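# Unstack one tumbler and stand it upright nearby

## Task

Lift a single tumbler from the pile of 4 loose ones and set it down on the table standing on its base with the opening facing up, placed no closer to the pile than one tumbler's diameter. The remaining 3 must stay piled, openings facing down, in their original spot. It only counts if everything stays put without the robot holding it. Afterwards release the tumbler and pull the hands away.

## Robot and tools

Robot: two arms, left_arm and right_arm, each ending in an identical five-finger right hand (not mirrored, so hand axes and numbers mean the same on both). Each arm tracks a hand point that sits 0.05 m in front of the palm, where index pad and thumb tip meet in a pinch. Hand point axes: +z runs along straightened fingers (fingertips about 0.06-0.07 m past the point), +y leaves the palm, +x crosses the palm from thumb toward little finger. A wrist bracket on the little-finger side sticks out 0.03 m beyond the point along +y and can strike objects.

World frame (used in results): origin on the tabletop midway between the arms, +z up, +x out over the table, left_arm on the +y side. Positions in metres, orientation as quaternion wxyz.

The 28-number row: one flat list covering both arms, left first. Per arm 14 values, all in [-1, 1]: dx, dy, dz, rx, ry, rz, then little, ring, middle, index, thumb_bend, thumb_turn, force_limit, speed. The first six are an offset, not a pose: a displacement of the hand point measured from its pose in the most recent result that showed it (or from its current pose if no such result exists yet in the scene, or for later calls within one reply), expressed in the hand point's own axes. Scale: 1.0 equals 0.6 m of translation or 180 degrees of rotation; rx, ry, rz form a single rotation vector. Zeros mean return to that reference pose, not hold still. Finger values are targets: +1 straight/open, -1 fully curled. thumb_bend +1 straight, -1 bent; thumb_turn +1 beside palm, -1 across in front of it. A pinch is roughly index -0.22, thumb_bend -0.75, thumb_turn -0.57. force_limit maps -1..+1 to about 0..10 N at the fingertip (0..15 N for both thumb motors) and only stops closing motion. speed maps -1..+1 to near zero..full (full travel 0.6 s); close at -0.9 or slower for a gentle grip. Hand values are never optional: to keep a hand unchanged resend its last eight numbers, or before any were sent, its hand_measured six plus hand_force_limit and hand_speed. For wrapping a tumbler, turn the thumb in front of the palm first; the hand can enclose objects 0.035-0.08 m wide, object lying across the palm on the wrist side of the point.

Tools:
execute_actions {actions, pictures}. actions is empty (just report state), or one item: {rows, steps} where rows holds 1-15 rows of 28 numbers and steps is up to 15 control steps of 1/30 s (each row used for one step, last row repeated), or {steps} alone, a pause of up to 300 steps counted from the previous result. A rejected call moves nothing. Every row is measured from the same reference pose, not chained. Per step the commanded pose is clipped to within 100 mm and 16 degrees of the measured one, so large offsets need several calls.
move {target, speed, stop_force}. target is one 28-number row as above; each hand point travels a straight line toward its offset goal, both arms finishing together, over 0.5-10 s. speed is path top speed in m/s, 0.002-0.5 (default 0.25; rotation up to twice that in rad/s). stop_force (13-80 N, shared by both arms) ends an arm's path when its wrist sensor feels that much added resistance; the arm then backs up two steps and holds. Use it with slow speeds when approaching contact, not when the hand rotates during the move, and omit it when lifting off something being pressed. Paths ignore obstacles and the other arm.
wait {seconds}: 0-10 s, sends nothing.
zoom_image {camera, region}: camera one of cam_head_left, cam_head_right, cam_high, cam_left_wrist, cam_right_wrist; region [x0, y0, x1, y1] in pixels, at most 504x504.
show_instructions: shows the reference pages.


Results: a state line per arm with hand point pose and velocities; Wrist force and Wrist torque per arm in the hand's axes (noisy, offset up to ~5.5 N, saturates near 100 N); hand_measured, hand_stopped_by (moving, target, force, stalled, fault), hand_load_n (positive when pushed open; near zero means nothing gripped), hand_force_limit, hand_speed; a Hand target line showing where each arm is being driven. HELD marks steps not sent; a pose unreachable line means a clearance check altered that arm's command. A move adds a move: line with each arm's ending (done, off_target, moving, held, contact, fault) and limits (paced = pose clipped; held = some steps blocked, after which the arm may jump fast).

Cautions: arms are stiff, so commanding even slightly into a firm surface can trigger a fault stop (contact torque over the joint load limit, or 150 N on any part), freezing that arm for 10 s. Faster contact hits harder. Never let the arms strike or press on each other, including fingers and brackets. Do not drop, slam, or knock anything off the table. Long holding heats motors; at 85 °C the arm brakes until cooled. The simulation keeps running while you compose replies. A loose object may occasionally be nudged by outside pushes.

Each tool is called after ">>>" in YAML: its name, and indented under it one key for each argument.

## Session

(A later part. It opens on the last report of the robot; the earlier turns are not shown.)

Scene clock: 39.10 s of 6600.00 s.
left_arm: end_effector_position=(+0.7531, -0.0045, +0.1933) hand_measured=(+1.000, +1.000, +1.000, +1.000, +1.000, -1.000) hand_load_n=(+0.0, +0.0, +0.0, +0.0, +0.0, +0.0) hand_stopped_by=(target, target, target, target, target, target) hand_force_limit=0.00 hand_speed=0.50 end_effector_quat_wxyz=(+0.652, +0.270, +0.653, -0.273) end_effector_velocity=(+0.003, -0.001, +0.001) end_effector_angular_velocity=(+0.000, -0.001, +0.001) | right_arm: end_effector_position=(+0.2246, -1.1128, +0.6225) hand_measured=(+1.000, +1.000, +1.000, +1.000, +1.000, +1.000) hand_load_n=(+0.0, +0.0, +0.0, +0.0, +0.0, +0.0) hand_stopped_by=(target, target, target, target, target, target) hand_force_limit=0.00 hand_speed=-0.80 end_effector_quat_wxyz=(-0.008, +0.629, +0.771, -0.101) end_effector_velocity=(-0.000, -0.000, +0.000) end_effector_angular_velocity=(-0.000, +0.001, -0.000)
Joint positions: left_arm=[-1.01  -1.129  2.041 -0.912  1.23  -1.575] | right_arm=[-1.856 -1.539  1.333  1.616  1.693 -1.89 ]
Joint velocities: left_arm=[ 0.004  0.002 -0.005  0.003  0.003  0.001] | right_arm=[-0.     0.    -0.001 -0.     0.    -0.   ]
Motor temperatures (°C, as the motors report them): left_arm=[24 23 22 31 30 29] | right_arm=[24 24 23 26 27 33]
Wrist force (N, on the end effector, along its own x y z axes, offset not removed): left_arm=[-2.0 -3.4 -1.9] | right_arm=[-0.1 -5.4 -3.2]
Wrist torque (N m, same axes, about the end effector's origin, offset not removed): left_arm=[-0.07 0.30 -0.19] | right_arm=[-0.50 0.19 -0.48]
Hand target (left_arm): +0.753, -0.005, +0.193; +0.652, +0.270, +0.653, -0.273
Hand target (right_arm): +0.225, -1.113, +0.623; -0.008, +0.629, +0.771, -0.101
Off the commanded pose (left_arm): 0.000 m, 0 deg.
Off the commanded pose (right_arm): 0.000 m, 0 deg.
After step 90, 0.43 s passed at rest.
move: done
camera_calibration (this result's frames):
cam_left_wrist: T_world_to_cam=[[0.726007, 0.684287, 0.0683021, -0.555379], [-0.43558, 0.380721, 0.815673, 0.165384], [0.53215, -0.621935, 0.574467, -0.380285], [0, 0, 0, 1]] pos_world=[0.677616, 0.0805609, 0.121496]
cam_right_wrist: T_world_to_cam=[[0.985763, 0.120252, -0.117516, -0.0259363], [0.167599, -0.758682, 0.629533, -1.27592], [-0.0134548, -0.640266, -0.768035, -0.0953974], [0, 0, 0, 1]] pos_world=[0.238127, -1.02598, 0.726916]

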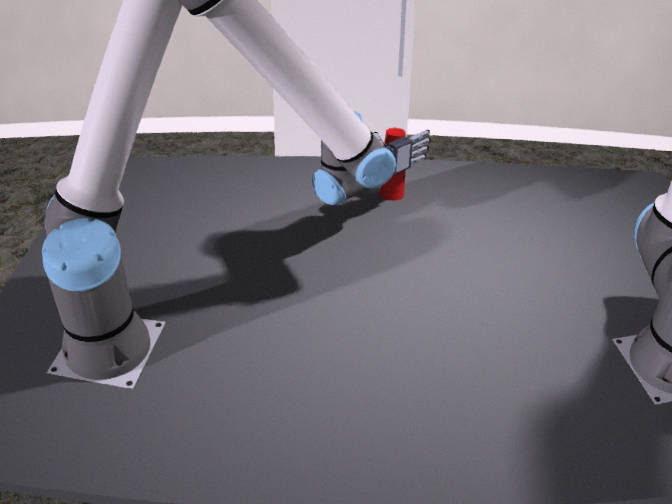

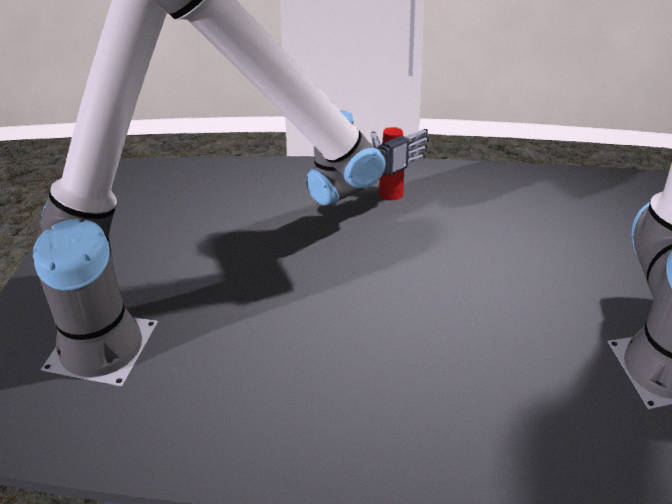

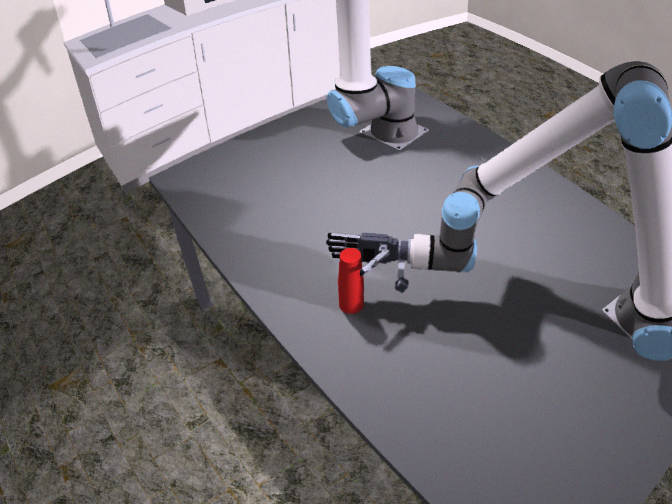

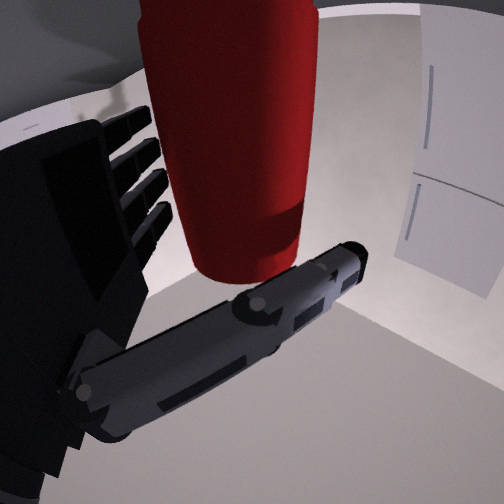

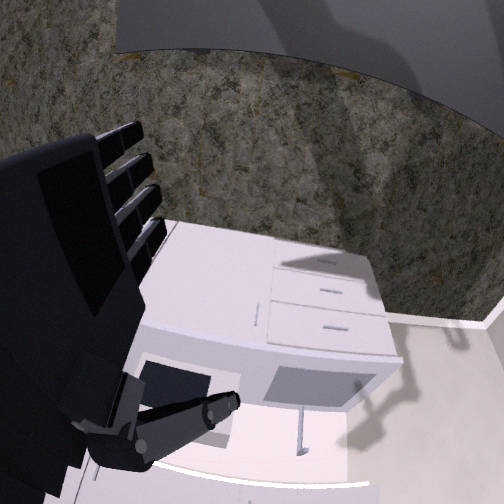

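Too high; lower 0.018.

>>> move:
  target: [0.03,0,0.005,0,0,0,1,1,1,1,1,-1,0,0.5,0,0,0,0,0,0,1,1,1,1,1,1,0,-0.8]
  speed: 0.03

>>> move:
  target: [0,0,0,0,0,0,-1,-1,-1,-1,-1,-1,0.2,-0.7,0,0,0,0,0,0,1,1,1,1,1,1,0,-0.8]

>>> move:
  target: [-0.22,0,0,0,0,0,-1,-1,-1,-1,-1,-1,0.2,-0.7,0,0,0,0,0,0,1,1,1,1,1,1,0,-0.8]
  speed: 0.06

Scene clock: 43.80 s of 6600.00 s.
left_arm: end_effector_position=(+0.7552, -0.0066, +0.1756) hand_measured=(+1.000, +1.000, +1.000, +1.000, +1.000, -1.000) hand_load_n=(+0.0, +0.0, +0.0, +0.0, +0.0, +0.0) hand_stopped_by=(target, target, target, target, target, target) hand_force_limit=0.00 hand_speed=0.50 end_effector_quat_wxyz=(+0.652, +0.270, +0.653, -0.273) end_effector_velocity=(+0.000, +0.000, -0.002) end_effector_angular_velocity=(-0.000, -0.001, +0.001) | right_arm: end_effector_position=(+0.2246, -1.1128, +0.6225) hand_measured=(+1.000, +1.000, +1.000, +1.000, +1.000, +1.000) hand_load_n=(+0.0, +0.0, +0.0, +0.0, +0.0, +0.0) hand_stopped_by=(target, target, target, target, target, target) hand_force_limit=0.00 hand_speed=-0.80 end_effector_quat_wxyz=(-0.008, +0.629, +0.771, -0.101) end_effector_velocity=(-0.000, +0.000, -0.000) end_effector_angular_velocity=(+0.001, -0.000, +0.002)
Joint positions: left_arm=[-1.009 -1.1    2.04  -0.941  1.232 -1.575] | right_arm=[-1.856 -1.539  1.333  1.616  1.693 -1.89 ]
Joint velocities: left_arm=[ 0.     0.004  0.    -0.005 -0.001  0.001] | right_arm=[-0.     0.     0.001 -0.    -0.001 -0.003]
Motor temperatures (°C, as the motors report them): left_arm=[24 23 22 31 30 29] | right_arm=[24 24 23 26 27 33]
Wrist force (N, on the end effector, along its own x y z axes, offset not removed): left_arm=[0.1 -2.3 -4.5] | right_arm=[-5.6 1.0 -2.3]
Wrist torque (N m, same axes, about the end effector's origin, offset not removed): left_arm=[0.17 0.03 0.01] | right_arm=[0.55 1.10 -0.64]
Hand target (left_arm): +0.755, -0.007, +0.175; +0.652, +0.270, +0.653, -0.273
Hand target (right_arm): +0.225, -1.113, +0.623; -0.008, +0.629, +0.771, -0.101
Off the commanded pose (left_arm): 0.000 m, 0 deg.
Off the commanded pose (right_arm): 0.000 m, 0 deg.
After step 90, 0.77 s passed at rest.
move: done
camera_calibration (this result's frames):
cam_left_wrist: T_world_to_cam=[[0.726007, 0.684284, 0.0683357, -0.554188], [-0.435579, 0.380679, 0.815693, 0.18155], [0.532151, -0.621964, 0.574435, -0.372476], [0, 0, 0, 1]] pos_world=[0.679638, 0.0784429, 0.103745]
cam_right_wrist: T_world_to_cam=[[0.985763, 0.120252, -0.117516, -0.0259364], [0.167599, -0.758682, 0.629533, -1.27592], [-0.0134547, -0.640266, -0.768035, -0.0953974], [0, 0, 0, 1]] pos_world=[0.238127, -1.02598, 0.726916]

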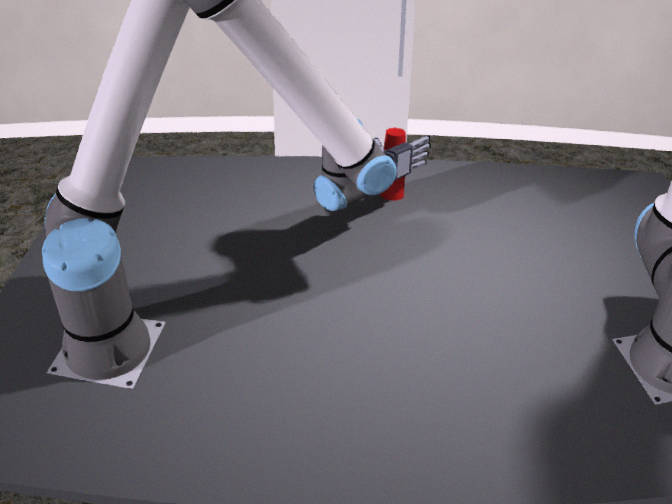

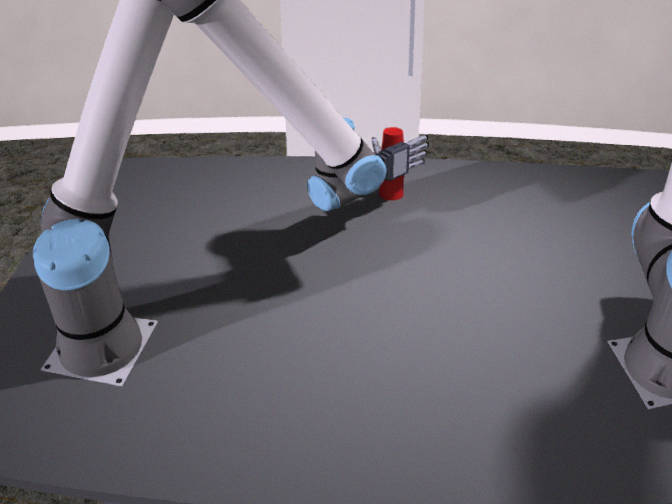

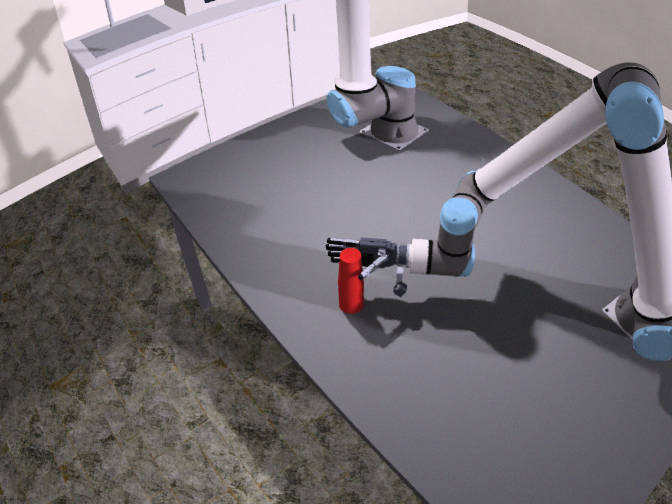

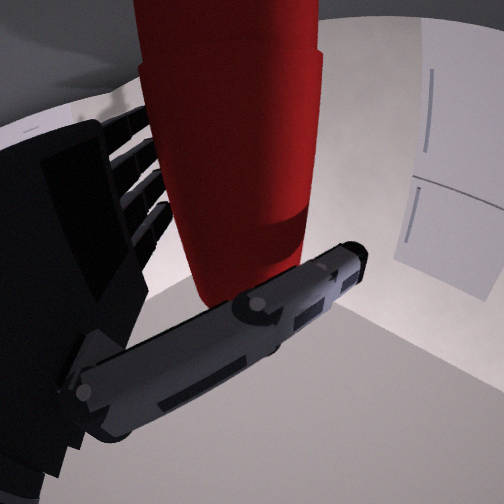

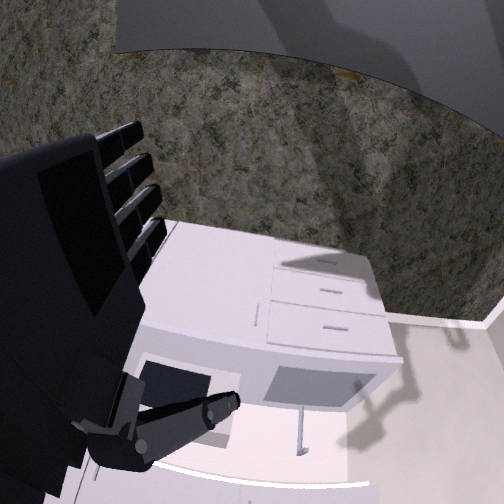

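Scene clock: 45.93 s of 6600.00 s.
left_arm: end_effector_position=(+0.7552, -0.0066, +0.1756) hand_measured=(+0.136, +0.120, +0.088, +0.070, +0.462, -1.000) hand_load_n=(+2.0, +2.5, +6.5, +6.0, +15.5, +4.0) hand_stopped_by=(force, force, force, force, force, target) hand_force_limit=0.20 hand_speed=-0.70 end_effector_quat_wxyz=(+0.652, +0.270, +0.653, -0.273) end_effector_velocity=(-0.001, -0.000, +0.000) end_effector_angular_velocity=(-0.000, +0.000, -0.001) | right_arm: end_effector_position=(+0.2246, -1.1128, +0.6225) hand_measured=(+1.000, +1.000, +1.000, +1.000, +1.000, +1.000) hand_load_n=(+0.0, +0.0, +0.0, +0.0, +0.0, +0.0) hand_stopped_by=(target, target, target, target, target, target) hand_force_limit=0.00 hand_speed=-0.80 end_effector_quat_wxyz=(-0.008, +0.629, +0.771, -0.101) end_effector_velocity=(-0.000, +0.000, -0.000) end_effector_angular_velocity=(+0.000, -0.000, -0.001)
Joint positions: left_arm=[-1.009 -1.1    2.04  -0.941  1.232 -1.575] | right_arm=[-1.856 -1.539  1.333  1.616  1.693 -1.89 ]
Joint velocities: left_arm=[-0.001 -0.     0.    -0.     0.    -0.   ] | right_arm=[-0.    -0.     0.001 -0.     0.     0.   ]
Motor temperatures (°C, as the motors report them): left_arm=[24 23 22 31 30 29] | right_arm=[24 24 23 26 27 33]
Wrist force (N, on the end effector, along its own x y z axes, offset not removed): left_arm=[-3.2 -3.4 0.6] | right_arm=[-2.5 -3.9 -4.1]
Wrist torque (N m, same axes, about the end effector's origin, offset not removed): left_arm=[-0.16 -0.01 -0.13] | right_arm=[0.08 0.75 -0.53]
Hand target (left_arm): +0.755, -0.007, +0.176; +0.652, +0.270, +0.653, -0.273
Hand target (right_arm): +0.225, -1.113, +0.623; -0.008, +0.629, +0.771, -0.101
Off the commanded pose (left_arm): 0.000 m, 0 deg.
Off the commanded pose (right_arm): 0.000 m, 0 deg.
move: done
camera_calibration (this result's frames):
cam_left_wrist: T_world_to_cam=[[0.726007, 0.684285, 0.0683266, -0.554189], [-0.435589, 0.380701, 0.815677, 0.181548], [0.532143, -0.621949, 0.574459, -0.372493], [0, 0, 0, 1]] pos_world=[0.679645, 0.0784367, 0.103763]
cam_right_wrist: T_world_to_cam=[[0.985763, 0.120252, -0.117516, -0.0259361], [0.1676, -0.758682, 0.629533, -1.27592], [-0.0134546, -0.640266, -0.768035, -0.0953972], [0, 0, 0, 1]] pos_world=[0.238127, -1.02598, 0.726916]

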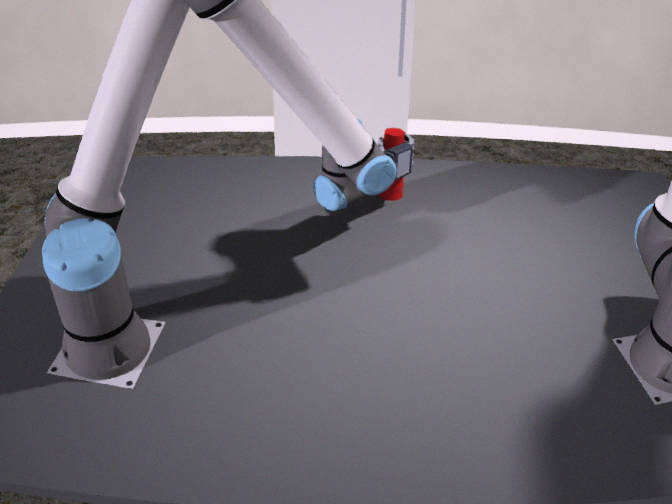

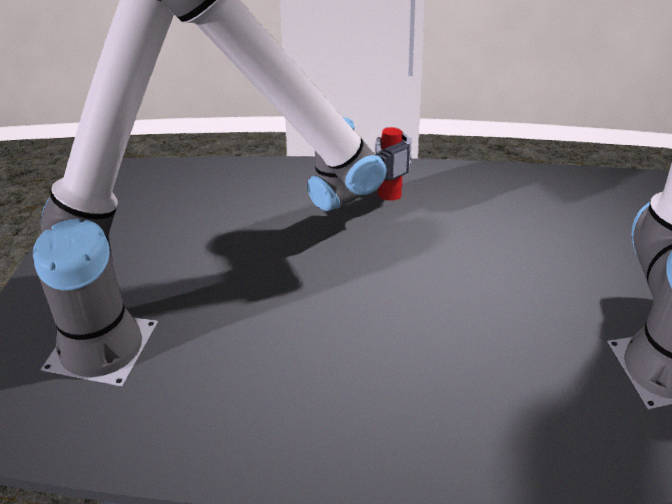

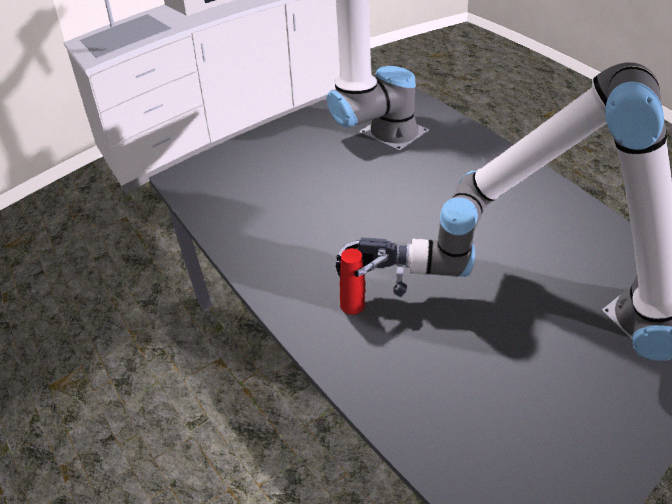

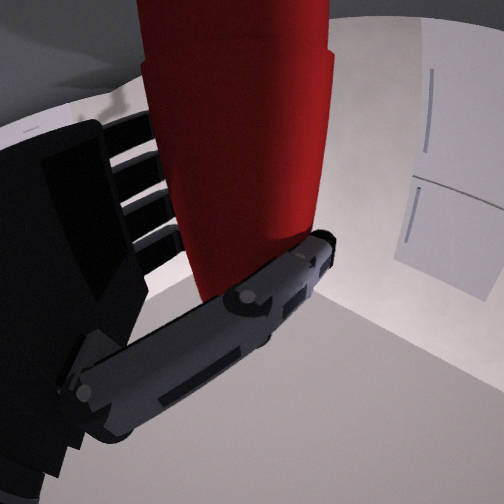

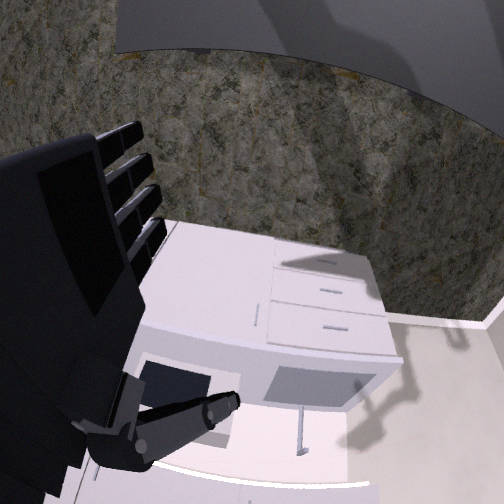

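Scene clock: 48.53 s of 6600.00 s.
left_arm: end_effector_position=(+0.7556, -0.0063, +0.3074) hand_measured=(+0.136, +0.120, +0.088, +0.070, +0.462, -1.000) hand_load_n=(+2.0, +2.5, +6.5, +5.5, +16.0, +4.0) hand_stopped_by=(force, force, force, force, force, target) hand_force_limit=0.20 hand_speed=-0.70 end_effector_quat_wxyz=(+0.652, +0.270, +0.653, -0.273) end_effector_velocity=(+0.001, -0.000, +0.002) end_effector_angular_velocity=(+0.000, -0.000, +0.001) | right_arm: end_effector_position=(+0.2246, -1.1128, +0.6225) hand_measured=(+1.000, +1.000, +1.000, +1.000, +1.000, +1.000) hand_load_n=(+0.0, +0.0, +0.0, +0.0, +0.0, +0.0) hand_stopped_by=(target, target, target, target, target, target) hand_force_limit=0.00 hand_speed=-0.80 end_effector_quat_wxyz=(-0.008, +0.629, +0.771, -0.101) end_effector_velocity=(+0.000, +0.000, +0.000) end_effector_angular_velocity=(-0.000, -0.001, +0.000)
Joint positions: left_arm=[-1.008 -1.274  1.978 -0.704  1.233 -1.574] | right_arm=[-1.856 -1.539  1.333  1.616  1.693 -1.89 ]
Joint velocities: left_arm=[ 0.    -0.002 -0.003  0.005 -0.001  0.001] | right_arm=[-0.    -0.     0.     0.    -0.001 -0.001]
Motor temperatures (°C, as the motors report them): left_arm=[24 23 22 31 30 29] | right_arm=[24 24 23 26 27 33]
Wrist force (N, on the end effector, along its own x y z axes, offset not removed): left_arm=[0.5 -2.3 -2.6] | right_arm=[0.8 -1.5 -2.1]
Wrist torque (N m, same axes, about the end effector's origin, offset not removed): left_arm=[0.11 -0.04 -0.11] | right_arm=[0.13 -0.03 -0.21]
Hand target (left_arm): +0.756, -0.006, +0.308; +0.652, +0.270, +0.653, -0.273
Hand target (right_arm): +0.225, -1.113, +0.623; -0.008, +0.629, +0.771, -0.101
Off the commanded pose (left_arm): 0.000 m, 0 deg.
Off the commanded pose (right_arm): 0.000 m, 0 deg.
move: done
camera_calibration (this result's frames):
cam_left_wrist: T_world_to_cam=[[0.726001, 0.684279, 0.0684403, -0.563752], [-0.435666, 0.380648, 0.815661, 0.0742114], [0.532088, -0.621988, 0.574468, -0.448178], [0, 0, 0, 1]] pos_world=[0.680086, 0.0787547, 0.235516]
cam_right_wrist: T_world_to_cam=[[0.985763, 0.120252, -0.117516, -0.0259363], [0.167599, -0.758682, 0.629533, -1.27592], [-0.0134548, -0.640266, -0.768035, -0.0953974], [0, 0, 0, 1]] pos_world=[0.238127, -1.02598, 0.726916]

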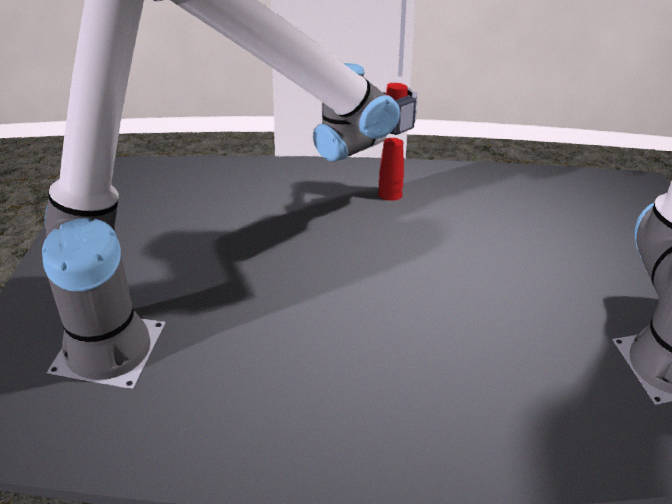

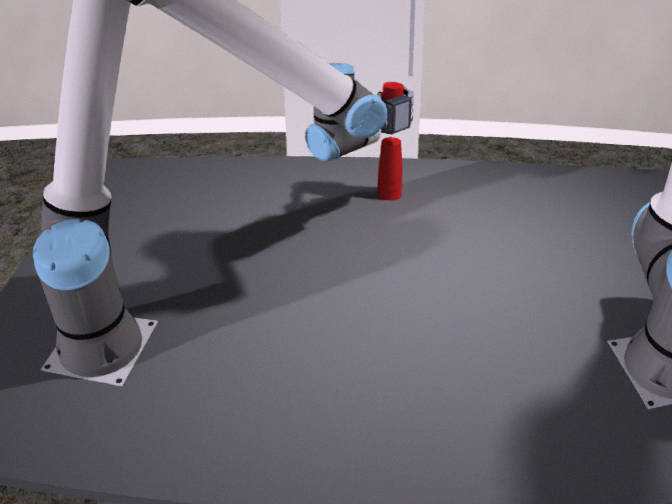

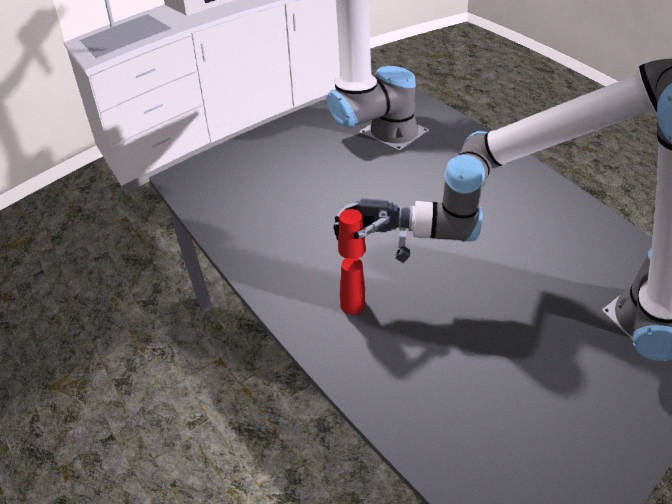

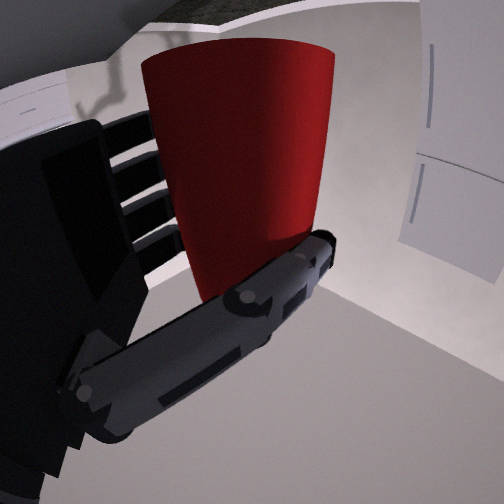

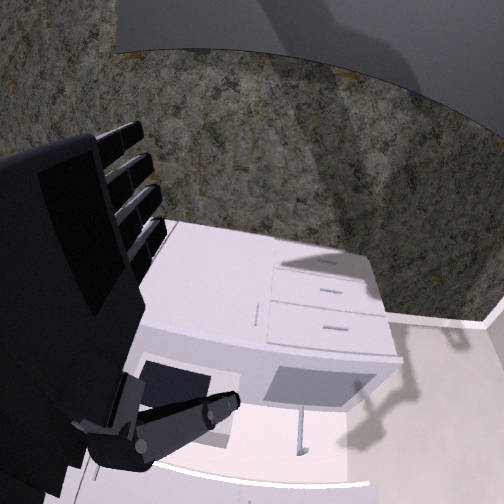

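>>> move:
  target: [0,0,-0.35,0,0,0,-1,-1,-1,-1,-1,-1,0.2,-0.7,0,0,0,0,0,0,1,1,1,1,1,1,0,-0.8]
  speed: 0.15

>>> move:
  target: [0,0,0,0,0,0.99,-1,-1,-1,-1,-1,-1,0.2,-0.7,0,0,0,0,0,0,1,1,1,1,1,1,0,-0.8]
  speed: 0.4

>>> move:
  target: [-0.4,0,0,0,0,0,-1,-1,-1,-1,-1,-1,0.2,-0.7,0,0,0,0,0,0,1,1,1,1,1,1,0,-0.8]
  speed: 0.12

Scene clock: 58.57 s of 6600.00 s.
left_arm: end_effector_position=(+0.6075, +0.1423, +0.3075) hand_measured=(+0.136, +0.120, +0.088, +0.070, +0.462, -1.000) hand_load_n=(+2.0, +2.5, +6.5, +5.5, +16.0, +4.0) hand_stopped_by=(force, force, force, force, force, target) hand_force_limit=0.20 hand_speed=-0.70 end_effector_quat_wxyz=(+0.652, +0.270, +0.653, -0.273) end_effector_velocity=(-0.002, +0.001, +0.001) end_effector_angular_velocity=(-0.001, -0.001, -0.000) | right_arm: end_effector_position=(+0.2246, -1.1128, +0.6225) hand_measured=(+1.000, +1.000, +1.000, +1.000, +1.000, +1.000) hand_load_n=(+0.0, +0.0, +0.0, +0.0, +0.0, +0.0) hand_stopped_by=(target, target, target, target, target, target) hand_force_limit=0.00 hand_speed=-0.80 end_effector_quat_wxyz=(-0.008, +0.629, +0.771, -0.101) end_effector_velocity=(-0.000, -0.000, +0.000) end_effector_angular_velocity=(-0.000, -0.000, -0.000)
Joint positions: left_arm=[-1.18  -1.601  2.368 -0.766  1.061 -1.574] | right_arm=[-1.856 -1.539  1.333  1.616  1.693 -1.89 ]
Joint velocities: left_arm=[-0.004 -0.005  0.003  0.001 -0.004  0.001] | right_arm=[-0. -0. -0.  0. -0.  0.]
Motor temperatures (°C, as the motors report them): left_arm=[24 23 22 31 30 29] | right_arm=[24 24 23 26 27 33]
Wrist force (N, on the end effector, along its own x y z axes, offset not removed): left_arm=[-2.6 -3.9 -2.2] | right_arm=[-1.3 -3.2 0.4]
Wrist torque (N m, same axes, about the end effector's origin, offset not removed): left_arm=[-0.16 0.43 -0.31] | right_arm=[-0.46 0.63 -0.61]
Hand target (left_arm): +0.607, +0.142, +0.308; +0.652, +0.270, +0.653, -0.273
Hand target (right_arm): +0.225, -1.113, +0.623; -0.008, +0.629, +0.771, -0.101
Off the commanded pose (left_arm): 0.000 m, 0 deg.
Off the commanded pose (right_arm): 0.000 m, 0 deg.
After step 90, 5.07 s passed at rest.
move: done
camera_calibration (this result's frames):
cam_left_wrist: T_world_to_cam=[[0.726021, 0.684263, 0.068402, -0.557936], [-0.435631, 0.380678, 0.815665, -0.0470128], [0.53209, -0.621988, 0.574466, -0.277064], [0, 0, 0, 1]] pos_world=[0.532015, 0.227341, 0.235674]
cam_right_wrist: T_world_to_cam=[[0.985763, 0.120252, -0.117516, -0.0259364], [0.167599, -0.758682, 0.629533, -1.27592], [-0.0134548, -0.640266, -0.768035, -0.0953976], [0, 0, 0, 1]] pos_world=[0.238127, -1.02598, 0.726916]

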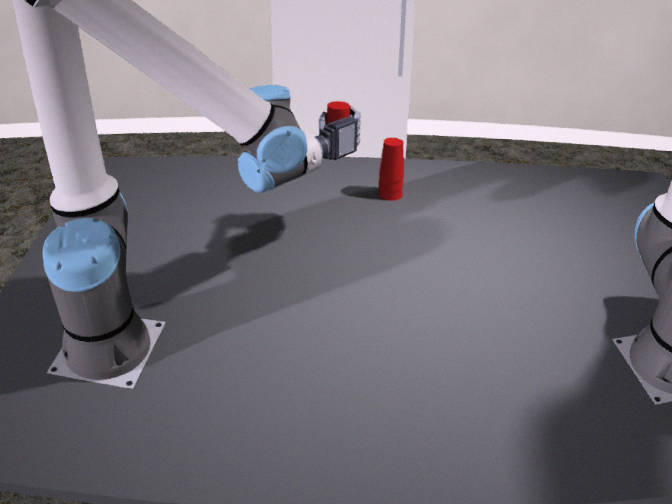

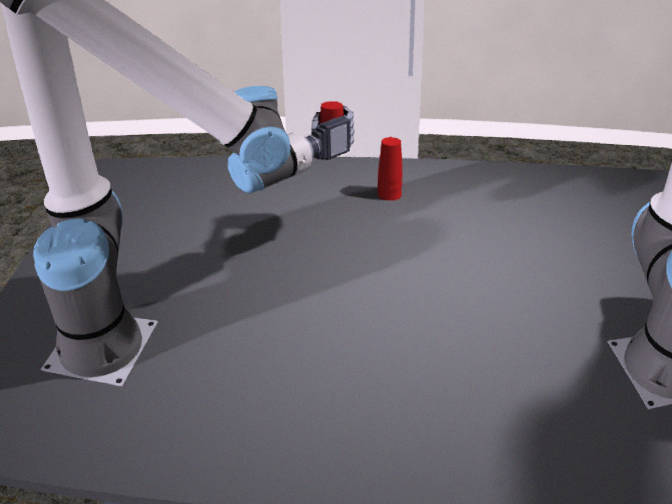

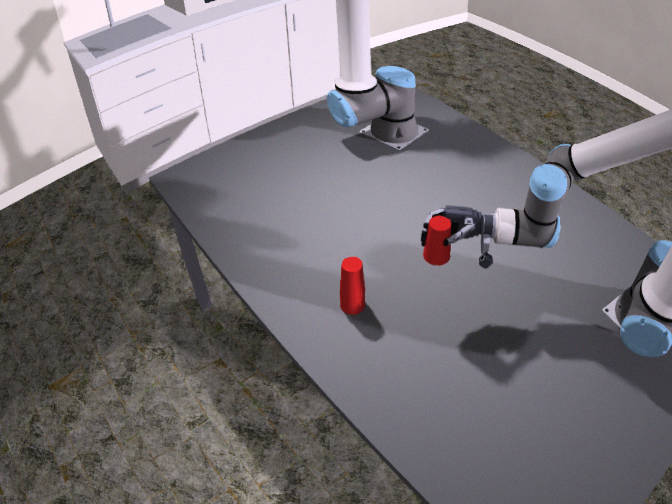

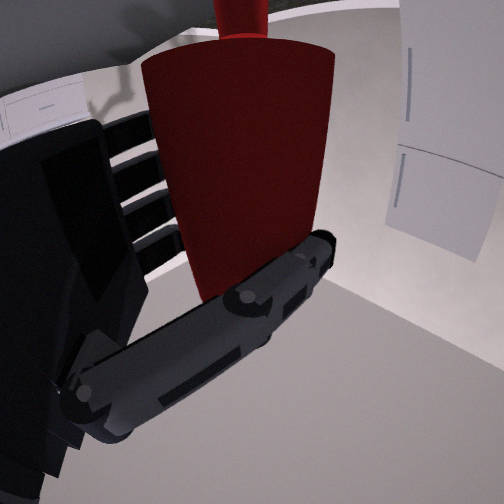

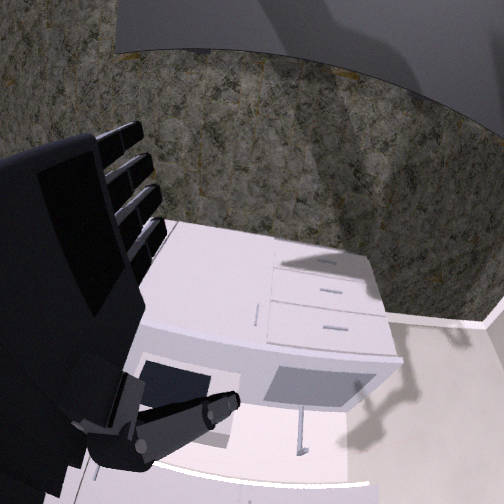

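Scene clock: 63.07 s of 6600.00 s.
left_arm: end_effector_position=(+0.6076, +0.1424, +0.3075) hand_measured=(+0.136, +0.120, +0.088, +0.070, +0.462, -1.000) hand_load_n=(+1.5, +2.5, +6.5, +6.0, +15.5, +4.5) hand_stopped_by=(force, force, force, force, force, target) hand_force_limit=0.20 hand_speed=-0.70 end_effector_quat_wxyz=(+0.283, +0.658, -0.260, +0.648) end_effector_velocity=(+0.000, +0.000, -0.001) end_effector_angular_velocity=(+0.012, -0.010, +0.001) | right_arm: end_effector_position=(+0.2246, -1.1128, +0.6225) hand_measured=(+1.000, +1.000, +1.000, +1.000, +1.000, +1.000) hand_load_n=(+0.0, +0.0, +0.0, +0.0, +0.0, +0.0) hand_stopped_by=(target, target, target, target, target, target) hand_force_limit=0.00 hand_speed=-0.80 end_effector_quat_wxyz=(-0.008, +0.629, +0.771, -0.101) end_effector_velocity=(-0.000, +0.000, +0.000) end_effector_angular_velocity=(-0.000, +0.001, +0.002)
Joint positions: left_arm=[-0.892 -1.676  2.3   -0.624  1.349  1.534] | right_arm=[-1.856 -1.539  1.333  1.616  1.693 -1.89 ]
Joint velocities: left_arm=[-0.001 -0.     0.     0.002 -0.002  0.015] | right_arm=[ 0.    -0.    -0.    -0.     0.001 -0.002]
Motor temperatures (°C, as the motors report them): left_arm=[24 23 22 31 30 29] | right_arm=[24 24 23 26 27 33]
Wrist force (N, on the end effector, along its own x y z axes, offset not removed): left_arm=[-0.3 -2.4 -4.1] | right_arm=[5.0 -4.4 -5.0]
Wrist torque (N m, same axes, about the end effector's origin, offset not removed): left_arm=[0.18 0.08 0.09] | right_arm=[-0.20 -0.41 0.08]
Hand target (left_arm): +0.608, +0.142, +0.307; +0.283, +0.658, -0.260, +0.648
Hand target (right_arm): +0.225, -1.113, +0.623; -0.008, +0.629, +0.771, -0.101
Off the commanded pose (left_arm): 0.000 m, 0 deg.
Off the commanded pose (right_arm): 0.000 m, 0 deg.
move: done
camera_calibration (this result's frames):
cam_left_wrist: T_world_to_cam=[[-0.689313, -0.723587, -0.0356329, 0.534343], [-0.397298, 0.418694, -0.816608, 0.426189], [0.605806, -0.548742, -0.576091, 0.0215354], [0, 0, 0, 1]] pos_world=[0.524607, 0.220018, 0.379476]
cam_right_wrist: T_world_to_cam=[[0.985763, 0.120252, -0.117516, -0.0259364], [0.167599, -0.758682, 0.629533, -1.27592], [-0.0134547, -0.640266, -0.768035, -0.0953976], [0, 0, 0, 1]] pos_world=[0.238127, -1.02598, 0.726916]

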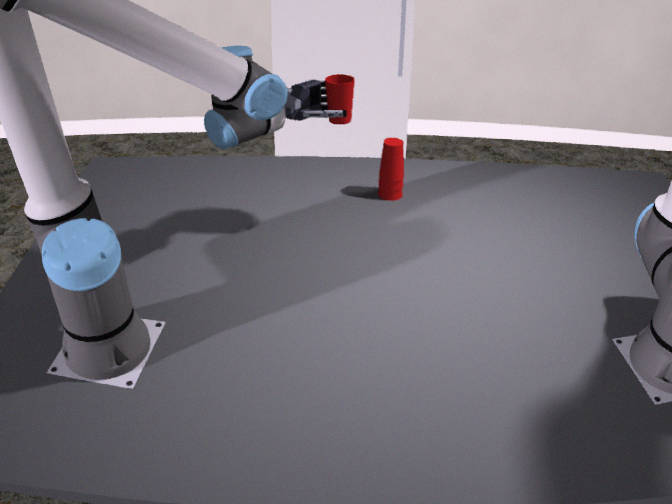

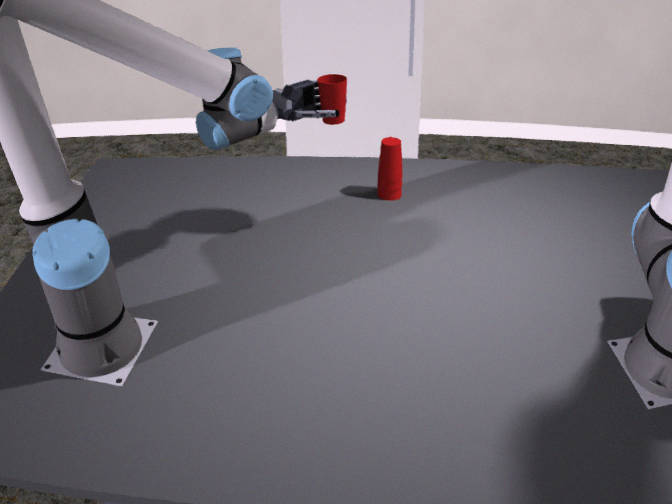

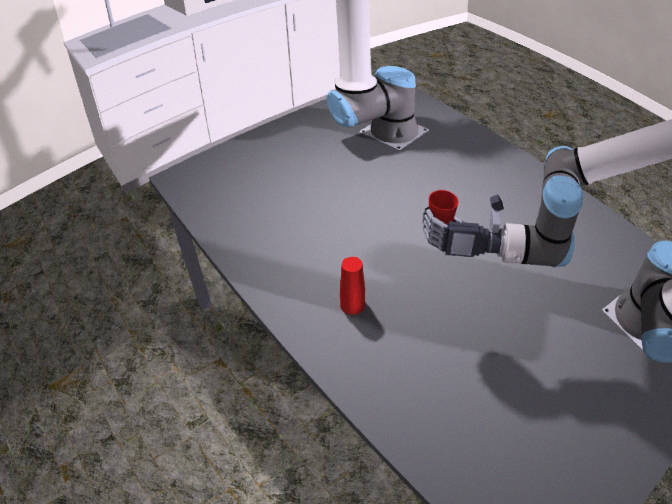

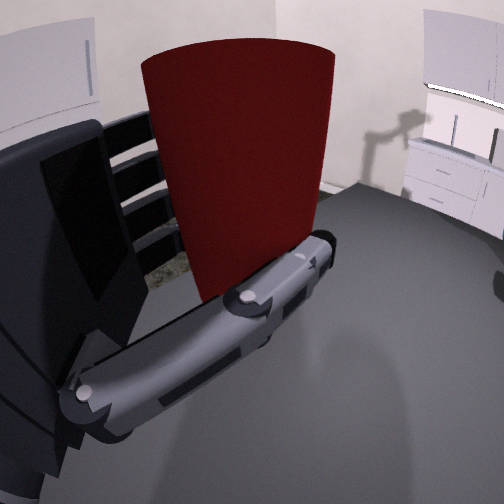

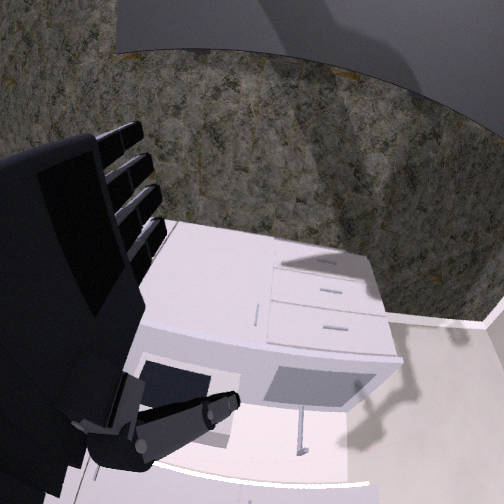

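Scene clock: 65.60 s of 6600.00 s.
left_arm: end_effector_position=(+0.6012, +0.1363, +0.0678) hand_measured=(+0.136, +0.120, +0.088, +0.070, +0.462, -1.000) hand_load_n=(+1.5, +2.0, +6.5, +6.0, +15.5, +4.5) hand_stopped_by=(force, force, force, force, force, target) hand_force_limit=0.20 hand_speed=-0.70 end_effector_quat_wxyz=(+0.283, +0.658, -0.259, +0.648) end_effector_velocity=(-0.001, -0.000, -0.002) end_effector_angular_velocity=(+0.000, -0.002, -0.001) | right_arm: end_effector_position=(+0.2246, -1.1128, +0.6225) hand_measured=(+1.000, +1.000, +1.000, +1.000, +1.000, +1.000) hand_load_n=(+0.0, +0.0, +0.0, +0.0, +0.0, +0.0) hand_stopped_by=(target, target, target, target, target, target) hand_force_limit=0.00 hand_speed=-0.80 end_effector_quat_wxyz=(-0.008, +0.629, +0.771, -0.101) end_effector_velocity=(+0.000, -0.000, +0.000) end_effector_angular_velocity=(-0.000, -0.000, +0.001)
Joint positions: left_arm=[-0.914 -1.22   2.457 -1.237  1.327  1.534] | right_arm=[-1.856 -1.539  1.333  1.616  1.693 -1.89 ]
Joint velocities: left_arm=[-0.001  0.005  0.001 -0.007 -0.     0.002] | right_arm=[ 0.     0.    -0.     0.    -0.    -0.001]
Motor temperatures (°C, as the motors report them): left_arm=[24 23 22 31 30 29] | right_arm=[24 24 23 26 27 33]
Wrist force (N, on the end effector, along its own x y z axes, offset not removed): left_arm=[-3.0 -2.8 -0.4] | right_arm=[1.5 1.8 -4.0]
Wrist torque (N m, same axes, about the end effector's origin, offset not removed): left_arm=[-0.11 0.29 -0.16] | right_arm=[0.58 -0.17 -0.02]
Hand target (left_arm): +0.601, +0.136, +0.068; +0.283, +0.658, -0.260, +0.648
Hand target (right_arm): +0.225, -1.113, +0.623; -0.008, +0.629, +0.771, -0.101
Off the commanded pose (left_arm): 0.000 m, 0 deg.
Off the commanded pose (right_arm): 0.000 m, 0 deg.
move: done
camera_calibration (this result's frames):
cam_left_wrist: T_world_to_cam=[[-0.689321, -0.723588, -0.0354515, 0.516971], [-0.397446, 0.418631, -0.816568, 0.230582], [0.6057, -0.548788, -0.576159, -0.11596], [0, 0, 0, 1]] pos_world=[0.51824, 0.213908, 0.139802]
cam_right_wrist: T_world_to_cam=[[0.985763, 0.120252, -0.117516, -0.0259363], [0.167599, -0.758682, 0.629533, -1.27592], [-0.0134548, -0.640266, -0.768035, -0.0953975], [0, 0, 0, 1]] pos_world=[0.238127, -1.02598, 0.726916]

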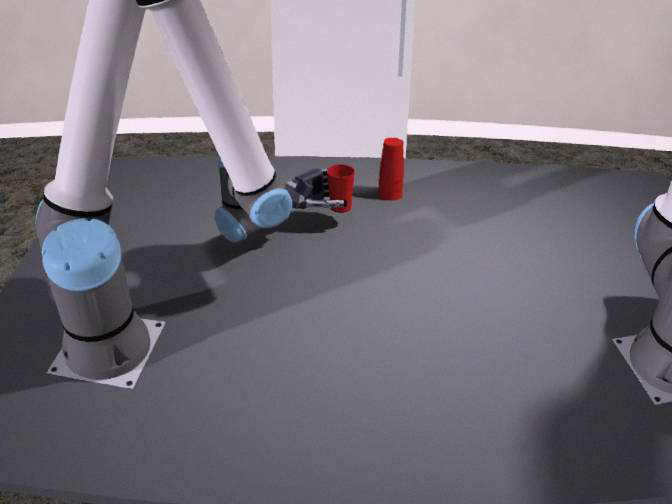

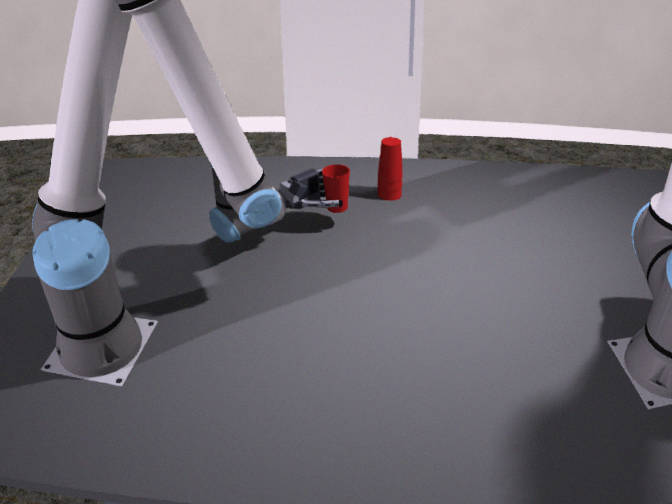

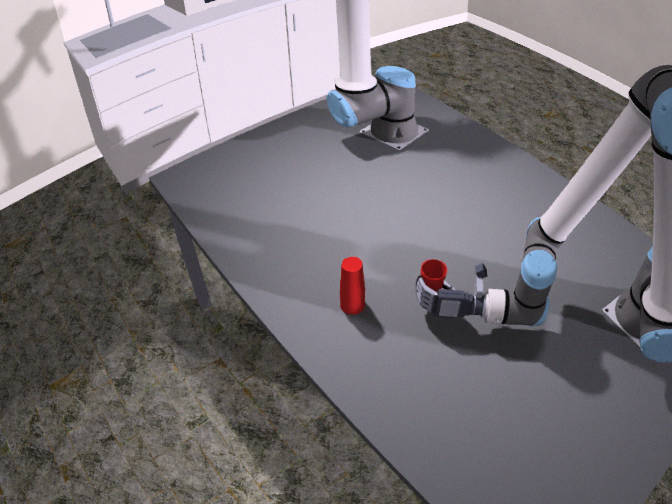

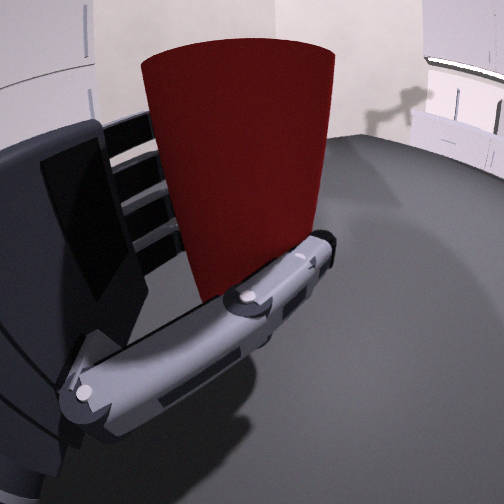

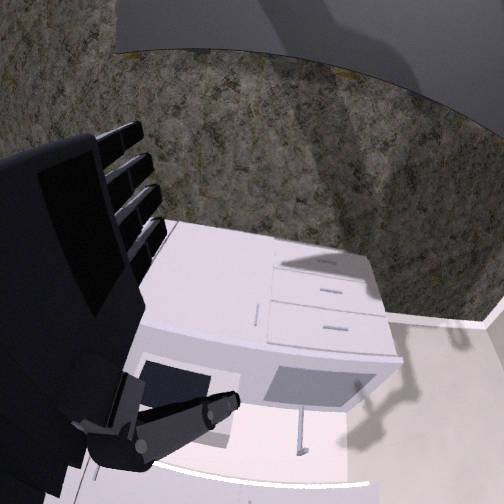

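>>> move:
  target: [-0.07,0,0,0,0,0,-1,-1,-1,-1,-1,-1,0.2,-0.7,0,0,0,0,0,0,1,1,1,1,1,1,0,-0.8]
  speed: 0.008
  stop_force: 13

Scene clock: 73.93 s of 6600.00 s.
left_arm: end_effector_position=(+0.6001, +0.1352, +0.0260) hand_measured=(+0.136, +0.120, +0.088, +0.070, +0.462, -1.000) hand_load_n=(+1.5, +2.0, +6.5, +6.0, +15.5, +4.5) hand_stopped_by=(force, force, force, force, force, target) hand_force_limit=0.20 hand_speed=-0.70 end_effector_quat_wxyz=(+0.283, +0.658, -0.259, +0.648) end_effector_velocity=(-0.001, +0.001, -0.002) end_effector_angular_velocity=(+0.001, -0.000, -0.000) | right_arm: end_effector_position=(+0.2246, -1.1128, +0.6225) hand_measured=(+1.000, +1.000, +1.000, +1.000, +1.000, +1.000) hand_load_n=(+0.0, +0.0, +0.0, +0.0, +0.0, +0.0) hand_stopped_by=(target, target, target, target, target, target) hand_force_limit=0.00 hand_speed=-0.80 end_effector_quat_wxyz=(-0.008, +0.629, +0.771, -0.101) end_effector_velocity=(-0.000, -0.000, +0.000) end_effector_angular_velocity=(-0.000, -0.000, -0.001)
Joint positions: left_arm=[-0.917 -1.117  2.461 -1.344  1.323  1.534] | right_arm=[-1.856 -1.539  1.333  1.616  1.693 -1.89 ]
Joint velocities: left_arm=[ 0.     0.004  0.002 -0.005  0.001  0.   ] | right_arm=[-0.     0.    -0.    -0.    -0.     0.001]
Motor temperatures (°C, as the motors report them): left_arm=[24 23 22 31 30 29] | right_arm=[24 24 23 26 27 33]
Wrist force (N, on the end effector, along its own x y z axes, offset not removed): left_arm=[0.3 -3.2 -2.7] | right_arm=[5.9 -3.2 -4.8]
Wrist torque (N m, same axes, about the end effector's origin, offset not removed): left_arm=[-0.07 -0.04 -0.04] | right_arm=[0.19 -0.55 0.16]
Hand target (left_arm): +0.600, +0.135, +0.026; +0.283, +0.658, -0.259, +0.648
Hand target (right_arm): +0.225, -1.113, +0.623; -0.008, +0.629, +0.771, -0.101
Off the commanded pose (left_arm): 0.000 m, 0 deg.
Off the commanded pose (right_arm): 0.000 m, 0 deg.
move: done
camera_calibration (this result's frames):
cam_left_wrist: T_world_to_cam=[[-0.689323, -0.723586, -0.0354599, 0.513951], [-0.397463, 0.418658, -0.816547, 0.19644], [0.605687, -0.54877, -0.576189, -0.139937], [0, 0, 0, 1]] pos_world=[0.517114, 0.212853, 0.0979968]
cam_right_wrist: T_world_to_cam=[[0.985763, 0.120252, -0.117516, -0.0259366], [0.167599, -0.758682, 0.629533, -1.27592], [-0.0134549, -0.640266, -0.768035, -0.0953975], [0, 0, 0, 1]] pos_world=[0.238127, -1.02598, 0.726916]

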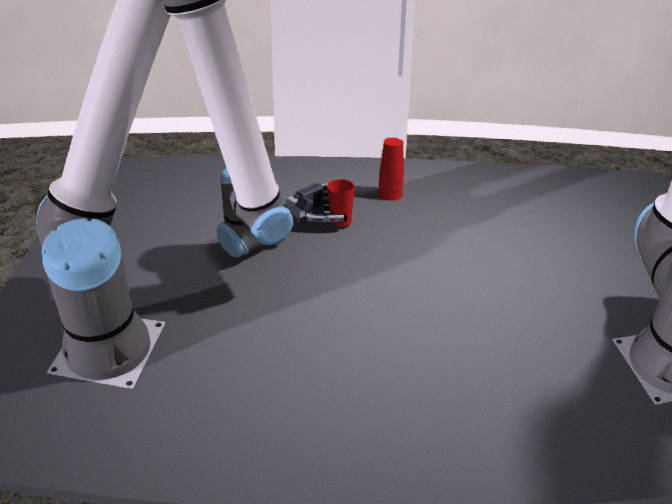

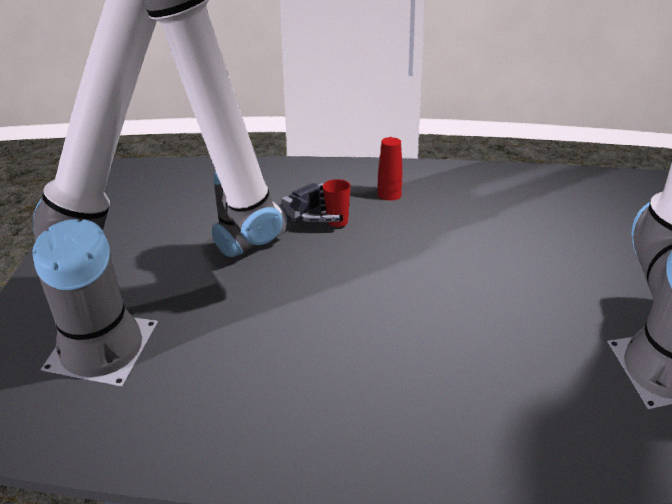

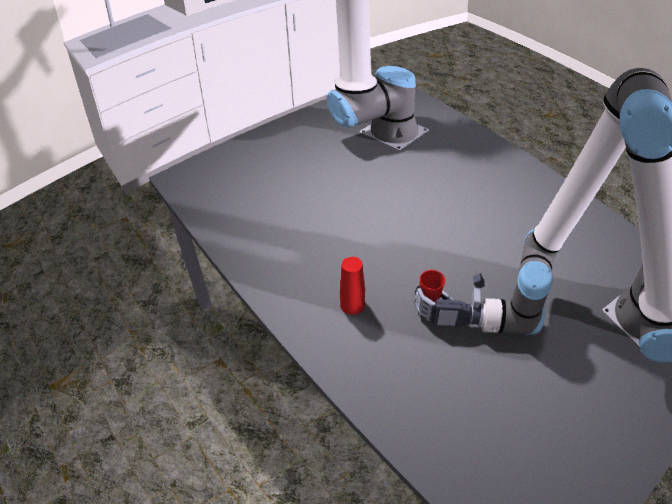

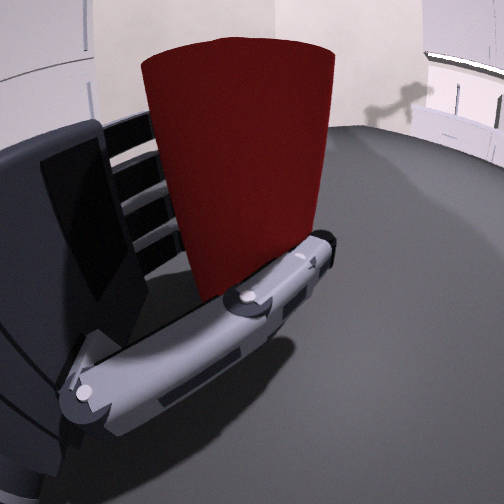

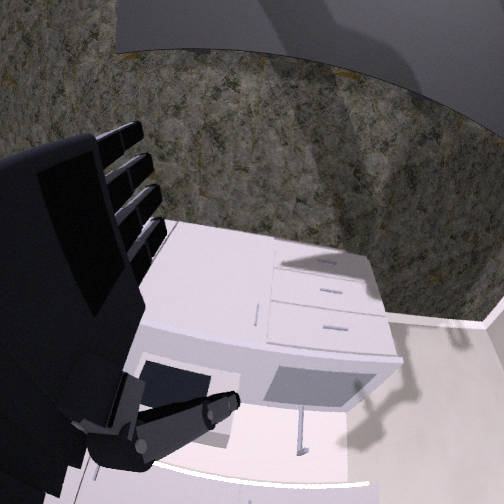

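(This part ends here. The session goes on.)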